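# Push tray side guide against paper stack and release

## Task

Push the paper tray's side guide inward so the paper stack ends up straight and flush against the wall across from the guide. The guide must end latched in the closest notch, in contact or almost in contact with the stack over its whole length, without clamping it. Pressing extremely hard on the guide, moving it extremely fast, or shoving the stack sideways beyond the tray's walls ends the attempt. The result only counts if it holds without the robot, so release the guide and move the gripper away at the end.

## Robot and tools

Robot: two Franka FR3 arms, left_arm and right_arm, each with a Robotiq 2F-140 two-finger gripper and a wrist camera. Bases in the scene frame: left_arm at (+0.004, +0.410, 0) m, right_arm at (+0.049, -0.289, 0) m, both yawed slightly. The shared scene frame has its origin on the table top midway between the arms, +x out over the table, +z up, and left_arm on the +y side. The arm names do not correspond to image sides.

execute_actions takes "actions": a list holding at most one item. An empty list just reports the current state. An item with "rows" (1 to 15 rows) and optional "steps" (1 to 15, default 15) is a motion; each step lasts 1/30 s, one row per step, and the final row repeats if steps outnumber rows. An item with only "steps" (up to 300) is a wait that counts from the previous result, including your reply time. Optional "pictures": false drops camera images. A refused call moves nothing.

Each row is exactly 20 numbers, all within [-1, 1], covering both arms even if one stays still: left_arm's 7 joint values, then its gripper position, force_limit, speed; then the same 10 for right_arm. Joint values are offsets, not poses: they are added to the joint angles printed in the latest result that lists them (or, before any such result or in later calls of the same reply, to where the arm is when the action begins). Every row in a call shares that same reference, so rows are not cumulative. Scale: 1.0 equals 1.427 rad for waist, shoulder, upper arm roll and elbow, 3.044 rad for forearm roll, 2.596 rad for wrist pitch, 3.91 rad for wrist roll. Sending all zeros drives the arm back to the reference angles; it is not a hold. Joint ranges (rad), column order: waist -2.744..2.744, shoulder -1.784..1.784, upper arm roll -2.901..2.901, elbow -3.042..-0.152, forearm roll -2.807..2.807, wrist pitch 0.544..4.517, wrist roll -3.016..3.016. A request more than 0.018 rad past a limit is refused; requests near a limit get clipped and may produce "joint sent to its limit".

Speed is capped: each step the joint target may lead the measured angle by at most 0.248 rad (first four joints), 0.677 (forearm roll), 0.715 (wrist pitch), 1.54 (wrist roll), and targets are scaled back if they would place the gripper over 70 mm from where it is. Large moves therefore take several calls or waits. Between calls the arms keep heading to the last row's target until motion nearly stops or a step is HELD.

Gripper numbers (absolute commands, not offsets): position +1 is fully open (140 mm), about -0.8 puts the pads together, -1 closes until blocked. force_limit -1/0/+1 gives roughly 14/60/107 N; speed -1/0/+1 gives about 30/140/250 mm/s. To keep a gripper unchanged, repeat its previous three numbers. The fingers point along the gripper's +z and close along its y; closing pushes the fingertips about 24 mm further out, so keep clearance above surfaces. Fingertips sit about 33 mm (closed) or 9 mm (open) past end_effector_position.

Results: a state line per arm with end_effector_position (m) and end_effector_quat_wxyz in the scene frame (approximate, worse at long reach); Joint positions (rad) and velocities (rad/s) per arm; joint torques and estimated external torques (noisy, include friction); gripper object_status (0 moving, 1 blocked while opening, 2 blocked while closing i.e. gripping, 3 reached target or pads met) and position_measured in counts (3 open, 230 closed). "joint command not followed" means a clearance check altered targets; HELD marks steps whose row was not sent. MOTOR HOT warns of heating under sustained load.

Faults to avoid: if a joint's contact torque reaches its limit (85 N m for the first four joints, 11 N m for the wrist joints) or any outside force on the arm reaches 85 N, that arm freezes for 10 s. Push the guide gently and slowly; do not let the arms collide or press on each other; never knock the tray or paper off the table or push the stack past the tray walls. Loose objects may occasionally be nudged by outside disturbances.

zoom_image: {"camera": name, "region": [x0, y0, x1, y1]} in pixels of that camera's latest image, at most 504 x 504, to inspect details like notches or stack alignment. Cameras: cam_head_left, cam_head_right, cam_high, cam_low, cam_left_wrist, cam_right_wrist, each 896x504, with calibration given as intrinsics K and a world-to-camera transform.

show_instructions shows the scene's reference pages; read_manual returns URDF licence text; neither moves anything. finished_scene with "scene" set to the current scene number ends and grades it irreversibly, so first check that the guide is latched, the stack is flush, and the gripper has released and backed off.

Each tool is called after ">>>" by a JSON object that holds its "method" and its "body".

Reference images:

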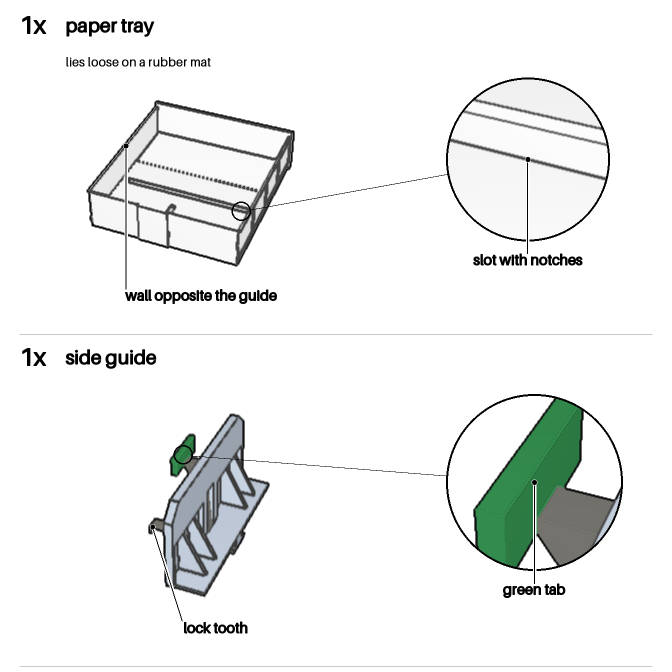

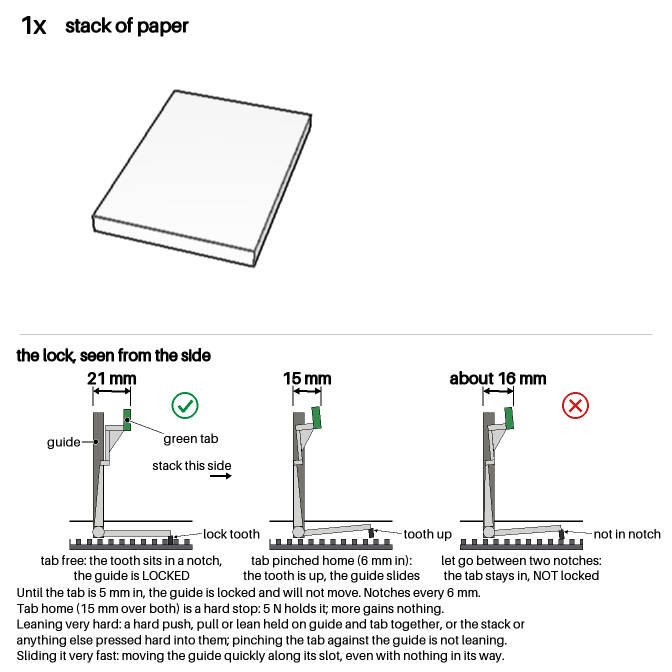

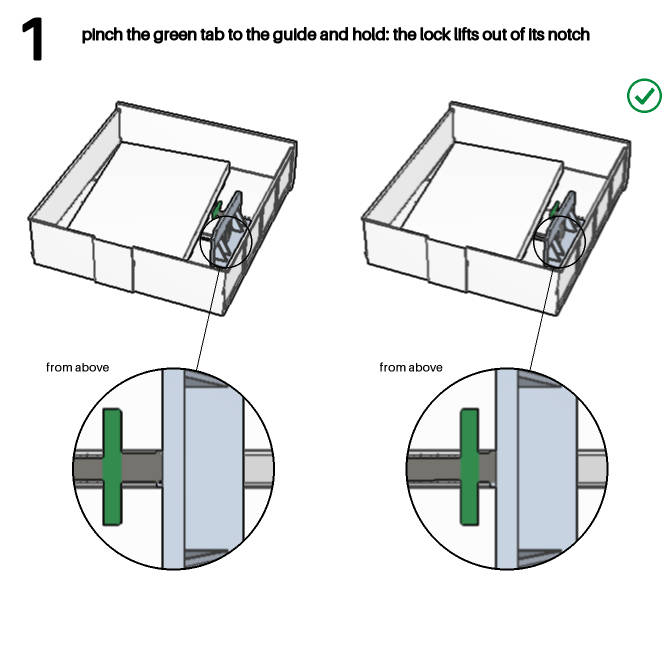

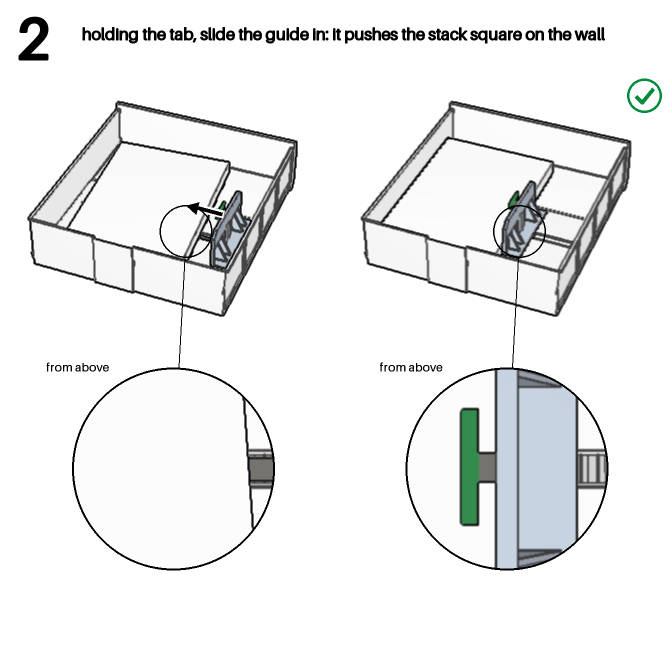

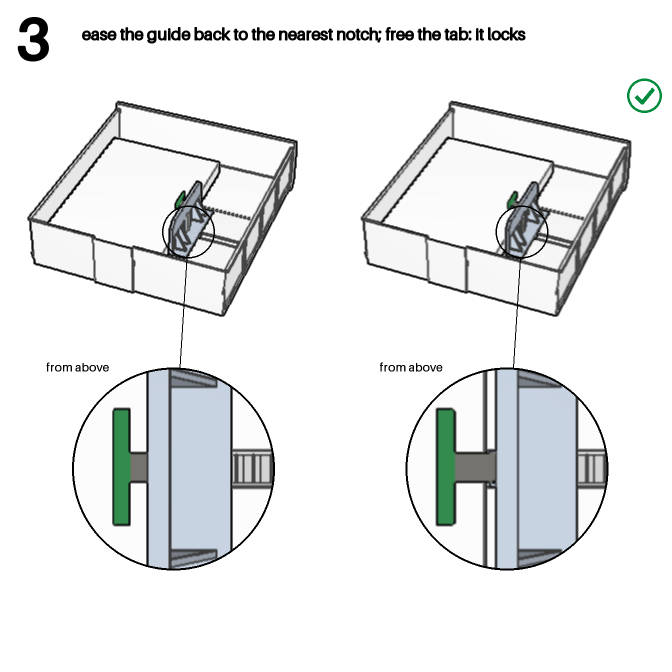

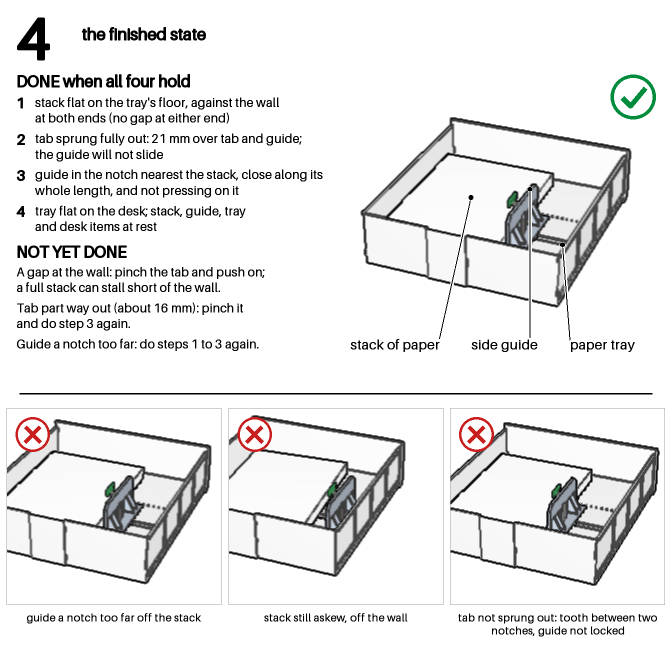

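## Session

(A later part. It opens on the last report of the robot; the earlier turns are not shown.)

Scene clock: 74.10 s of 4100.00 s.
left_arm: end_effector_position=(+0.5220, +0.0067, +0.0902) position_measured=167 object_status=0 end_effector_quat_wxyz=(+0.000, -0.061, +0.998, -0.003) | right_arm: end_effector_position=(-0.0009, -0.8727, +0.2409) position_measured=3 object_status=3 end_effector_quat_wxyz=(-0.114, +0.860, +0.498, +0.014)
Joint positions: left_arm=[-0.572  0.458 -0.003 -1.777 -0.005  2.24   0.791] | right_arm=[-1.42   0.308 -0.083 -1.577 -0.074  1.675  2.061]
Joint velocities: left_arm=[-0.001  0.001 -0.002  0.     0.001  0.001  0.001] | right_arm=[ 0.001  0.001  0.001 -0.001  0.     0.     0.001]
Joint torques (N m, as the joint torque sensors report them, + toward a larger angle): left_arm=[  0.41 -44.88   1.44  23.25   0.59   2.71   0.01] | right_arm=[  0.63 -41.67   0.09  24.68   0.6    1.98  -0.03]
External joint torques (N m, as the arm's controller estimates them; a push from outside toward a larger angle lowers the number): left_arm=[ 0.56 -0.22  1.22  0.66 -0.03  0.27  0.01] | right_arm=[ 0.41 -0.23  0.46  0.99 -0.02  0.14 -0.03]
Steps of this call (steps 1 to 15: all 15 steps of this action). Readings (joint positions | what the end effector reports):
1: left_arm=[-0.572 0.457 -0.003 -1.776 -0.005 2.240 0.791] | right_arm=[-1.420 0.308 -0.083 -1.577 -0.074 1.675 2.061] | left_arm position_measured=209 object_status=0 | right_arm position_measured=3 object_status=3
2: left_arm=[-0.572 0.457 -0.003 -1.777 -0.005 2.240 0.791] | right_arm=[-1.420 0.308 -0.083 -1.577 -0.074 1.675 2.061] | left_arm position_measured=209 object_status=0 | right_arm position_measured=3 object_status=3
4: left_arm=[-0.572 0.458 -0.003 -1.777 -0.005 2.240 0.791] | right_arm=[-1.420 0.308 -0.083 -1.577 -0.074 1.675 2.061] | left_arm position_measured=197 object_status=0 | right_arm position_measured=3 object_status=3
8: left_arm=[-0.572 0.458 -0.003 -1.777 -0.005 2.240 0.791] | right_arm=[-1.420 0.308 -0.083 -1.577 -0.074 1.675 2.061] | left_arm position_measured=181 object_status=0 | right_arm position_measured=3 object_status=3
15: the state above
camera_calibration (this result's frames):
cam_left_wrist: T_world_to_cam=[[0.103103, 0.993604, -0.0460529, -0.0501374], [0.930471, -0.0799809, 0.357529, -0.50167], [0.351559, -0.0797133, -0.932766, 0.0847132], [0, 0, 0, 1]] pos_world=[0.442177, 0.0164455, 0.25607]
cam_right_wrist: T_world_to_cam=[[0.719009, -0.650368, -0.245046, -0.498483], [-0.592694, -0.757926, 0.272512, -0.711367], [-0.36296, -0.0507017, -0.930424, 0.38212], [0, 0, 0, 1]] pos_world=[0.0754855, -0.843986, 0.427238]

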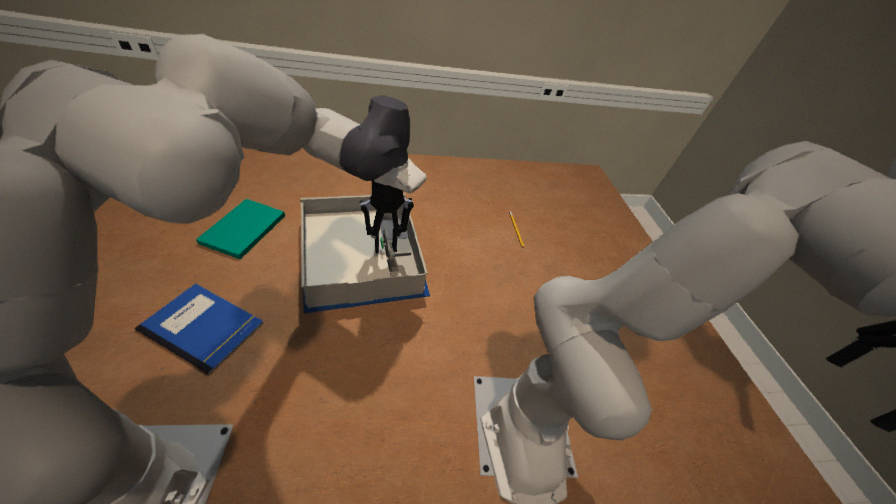

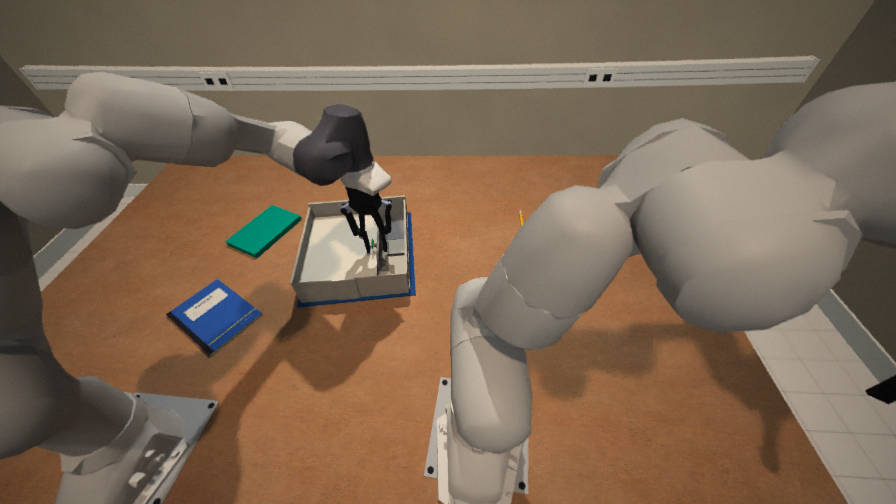

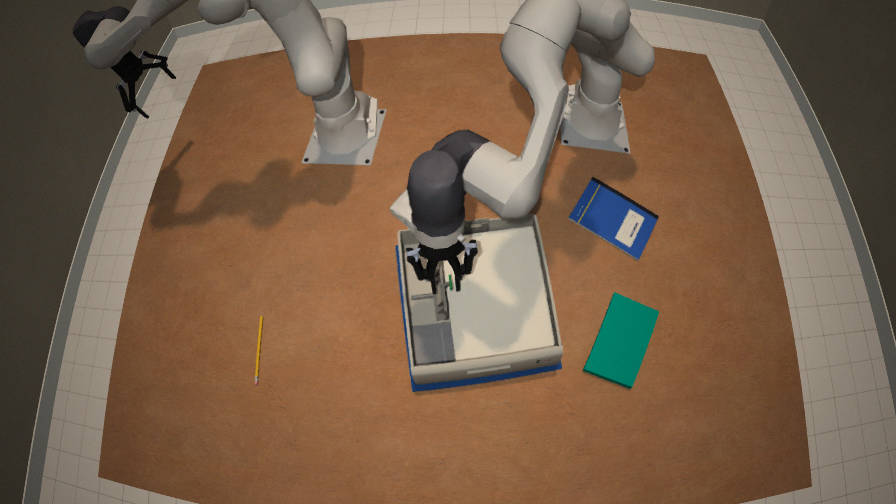

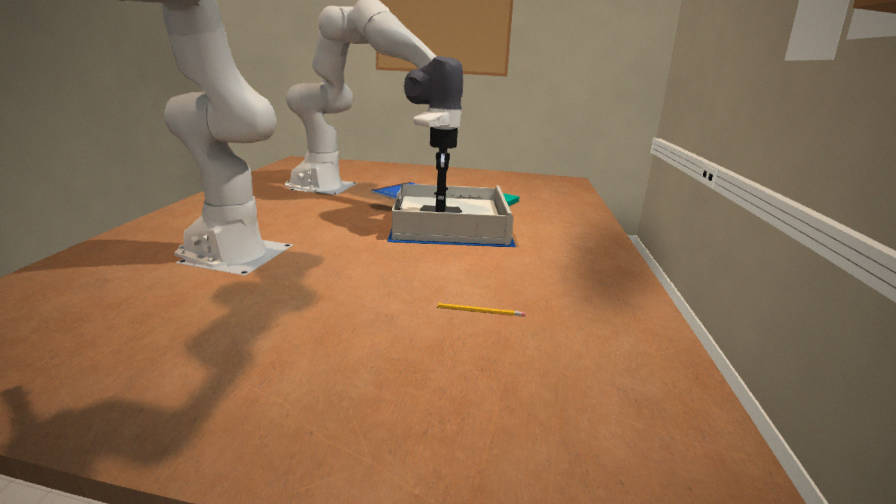

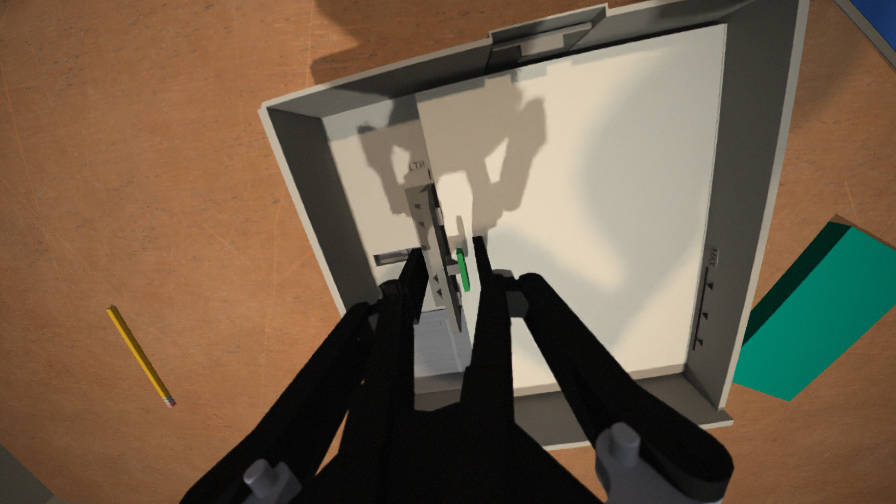

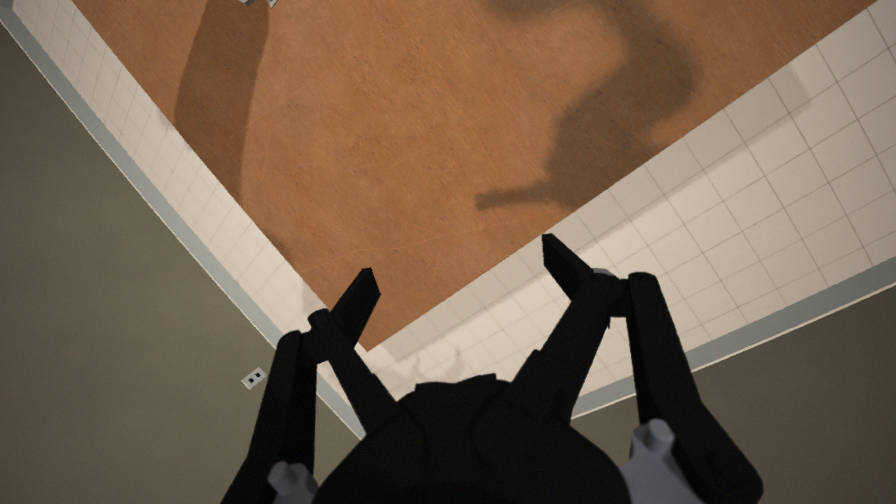

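Locked.

>>> {"method": "execute_actions", "body": {"actions": [{"rows":[[0,0,0,0,0,-0.01,0,0,-0.8,0,0,0,0,0,0,0,0,1,0,0],[0,-0.05,0,0,0,-0.028,0,0,-0.8,0,0,0,0,0,0,0,0,1,0,0]]}], "pictures": false}}

>>> {"method": "execute_actions", "body": {"actions": [{"rows":[[0,-0.2,0,0,0,-0.1,0,0,-0.8,0,0,0,0,0,0,0,0,1,0,0]]}], "pictures": false}}

>>> {"method": "finished_scene", "body": {"scene": 1}}

Scene clock: 79.67 s of 4100.00 s.
left_arm: end_effector_position=(+0.5186, +0.0092, +0.1324) position_measured=129 object_status=3 end_effector_quat_wxyz=(+0.003, -0.061, +0.998, -0.006) | right_arm: end_effector_position=(-0.0009, -0.8727, +0.2409) position_measured=3 object_status=3 end_effector_quat_wxyz=(-0.114, +0.860, +0.498, +0.014)
Joint positions: left_arm=[-0.572  0.385 -0.003 -1.776 -0.005  2.174  0.791] | right_arm=[-1.42   0.308 -0.083 -1.577 -0.074  1.675  2.061]
Joint velocities: left_arm=[ 0.001  0.012 -0.    -0.007 -0.    -0.03   0.002] | right_arm=[ 0.001 -0.    -0.001 -0.001 -0.001  0.001  0.001]
Joint torques (N m, as the joint torque sensors report them, + toward a larger angle): left_arm=[  0.22 -42.79   1.66  23.22   0.65   2.4    0.  ] | right_arm=[  0.99 -41.95  -0.08  24.77   0.5    1.96  -0.02]
External joint torques (N m, as the arm's controller estimates them; a push from outside toward a larger angle lowers the number): left_arm=[ 0.2   1.52  1.34 -0.59 -0.01 -0.17  0.  ] | right_arm=[ 0.96 -0.25  0.45  0.96 -0.1   0.1  -0.01]
Steps of this call (steps 1 to 15: the robot went on to your last target; steps 16 to 90: nothing new was sent; then 2.07 s passed at rest; steps 91 to 105: all 15 steps of this action). Readings (joint positions | what the end effector reports):
91: left_arm=[-0.572 0.458 -0.003 -1.777 -0.005 2.236 0.791] | right_arm=[-1.420 0.308 -0.083 -1.577 -0.074 1.675 2.061] | left_arm position_measured=167 object_status=0 | right_arm position_measured=3 object_status=3
92: left_arm=[-0.572 0.450 -0.003 -1.781 -0.005 2.224 0.791] | right_arm=[-1.420 0.308 -0.083 -1.577 -0.074 1.675 2.061] | left_arm position_measured=161 object_status=0 | right_arm position_measured=3 object_status=3
94: left_arm=[-0.572 0.421 -0.003 -1.783 -0.005 2.204 0.791] | right_arm=[-1.420 0.308 -0.083 -1.577 -0.074 1.675 2.061] | left_arm position_measured=146 object_status=0 | right_arm position_measured=3 object_status=3
98: left_arm=[-0.572 0.385 -0.003 -1.774 -0.005 2.187 0.791] | right_arm=[-1.420 0.308 -0.083 -1.577 -0.074 1.675 2.061] | left_arm position_measured=129 object_status=0 | right_arm position_measured=3 object_status=3
105: the state above

Scene clock: 80.17 s of 4100.00 s.
left_arm: end_effector_position=(+0.4896, +0.0315, +0.2978) position_measured=129 object_status=3 end_effector_quat_wxyz=(+0.028, -0.061, +0.997, -0.028) | right_arm: end_effector_position=(-0.0009, -0.8727, +0.2409) position_measured=3 object_status=3 end_effector_quat_wxyz=(-0.114, +0.860, +0.498, +0.014)
Joint positions: left_arm=[-0.572  0.093 -0.003 -1.77  -0.004  1.942  0.791] | right_arm=[-1.42   0.308 -0.083 -1.577 -0.074  1.675  2.061]
Joint velocities: left_arm=[ 0.     0.073  0.    -0.053 -0.    -0.156  0.   ] | right_arm=[ 0.001  0.    -0.     0.001  0.001 -0.     0.   ]
Joint torques (N m, as the joint torque sensors report them, + toward a larger angle): left_arm=[  0.13 -34.7    1.43  23.89   0.73   2.5    0.  ] | right_arm=[  0.89 -41.86   0.08  24.78   0.51   1.96  -0.03]
External joint torques (N m, as the arm's controller estimates them; a push from outside toward a larger angle lowers the number): left_arm=[ 0.15  0.82  1.38 -0.86 -0.01 -0.21  0.01] | right_arm=[ 0.83 -0.09  0.59  0.89 -0.1   0.1  -0.02]
Steps of this call (steps 1 to 15: all 15 steps of this action). Readings (joint positions | what the end effector reports):
1: left_arm=[-0.572 0.374 -0.003 -1.782 -0.004 2.153 0.791] | right_arm=[-1.420 0.308 -0.083 -1.577 -0.074 1.675 2.061] | left_arm position_measured=129 object_status=3 | right_arm position_measured=3 object_status=3
2: left_arm=[-0.572 0.348 -0.003 -1.789 -0.004 2.130 0.791] | right_arm=[-1.420 0.308 -0.083 -1.577 -0.074 1.675 2.061] | left_arm position_measured=129 object_status=3 | right_arm position_measured=3 object_status=3
4: left_arm=[-0.572 0.283 -0.003 -1.789 -0.004 2.092 0.791] | right_arm=[-1.420 0.308 -0.083 -1.577 -0.074 1.675 2.061] | left_arm position_measured=129 object_status=3 | right_arm position_measured=3 object_status=3
8: left_arm=[-0.572 0.144 -0.003 -1.777 -0.004 2.008 0.791] | right_arm=[-1.420 0.308 -0.083 -1.577 -0.074 1.675 2.061] | left_arm position_measured=129 object_status=3 | right_arm position_measured=3 object_status=3
15: the state above

The scene is finished: the task was done.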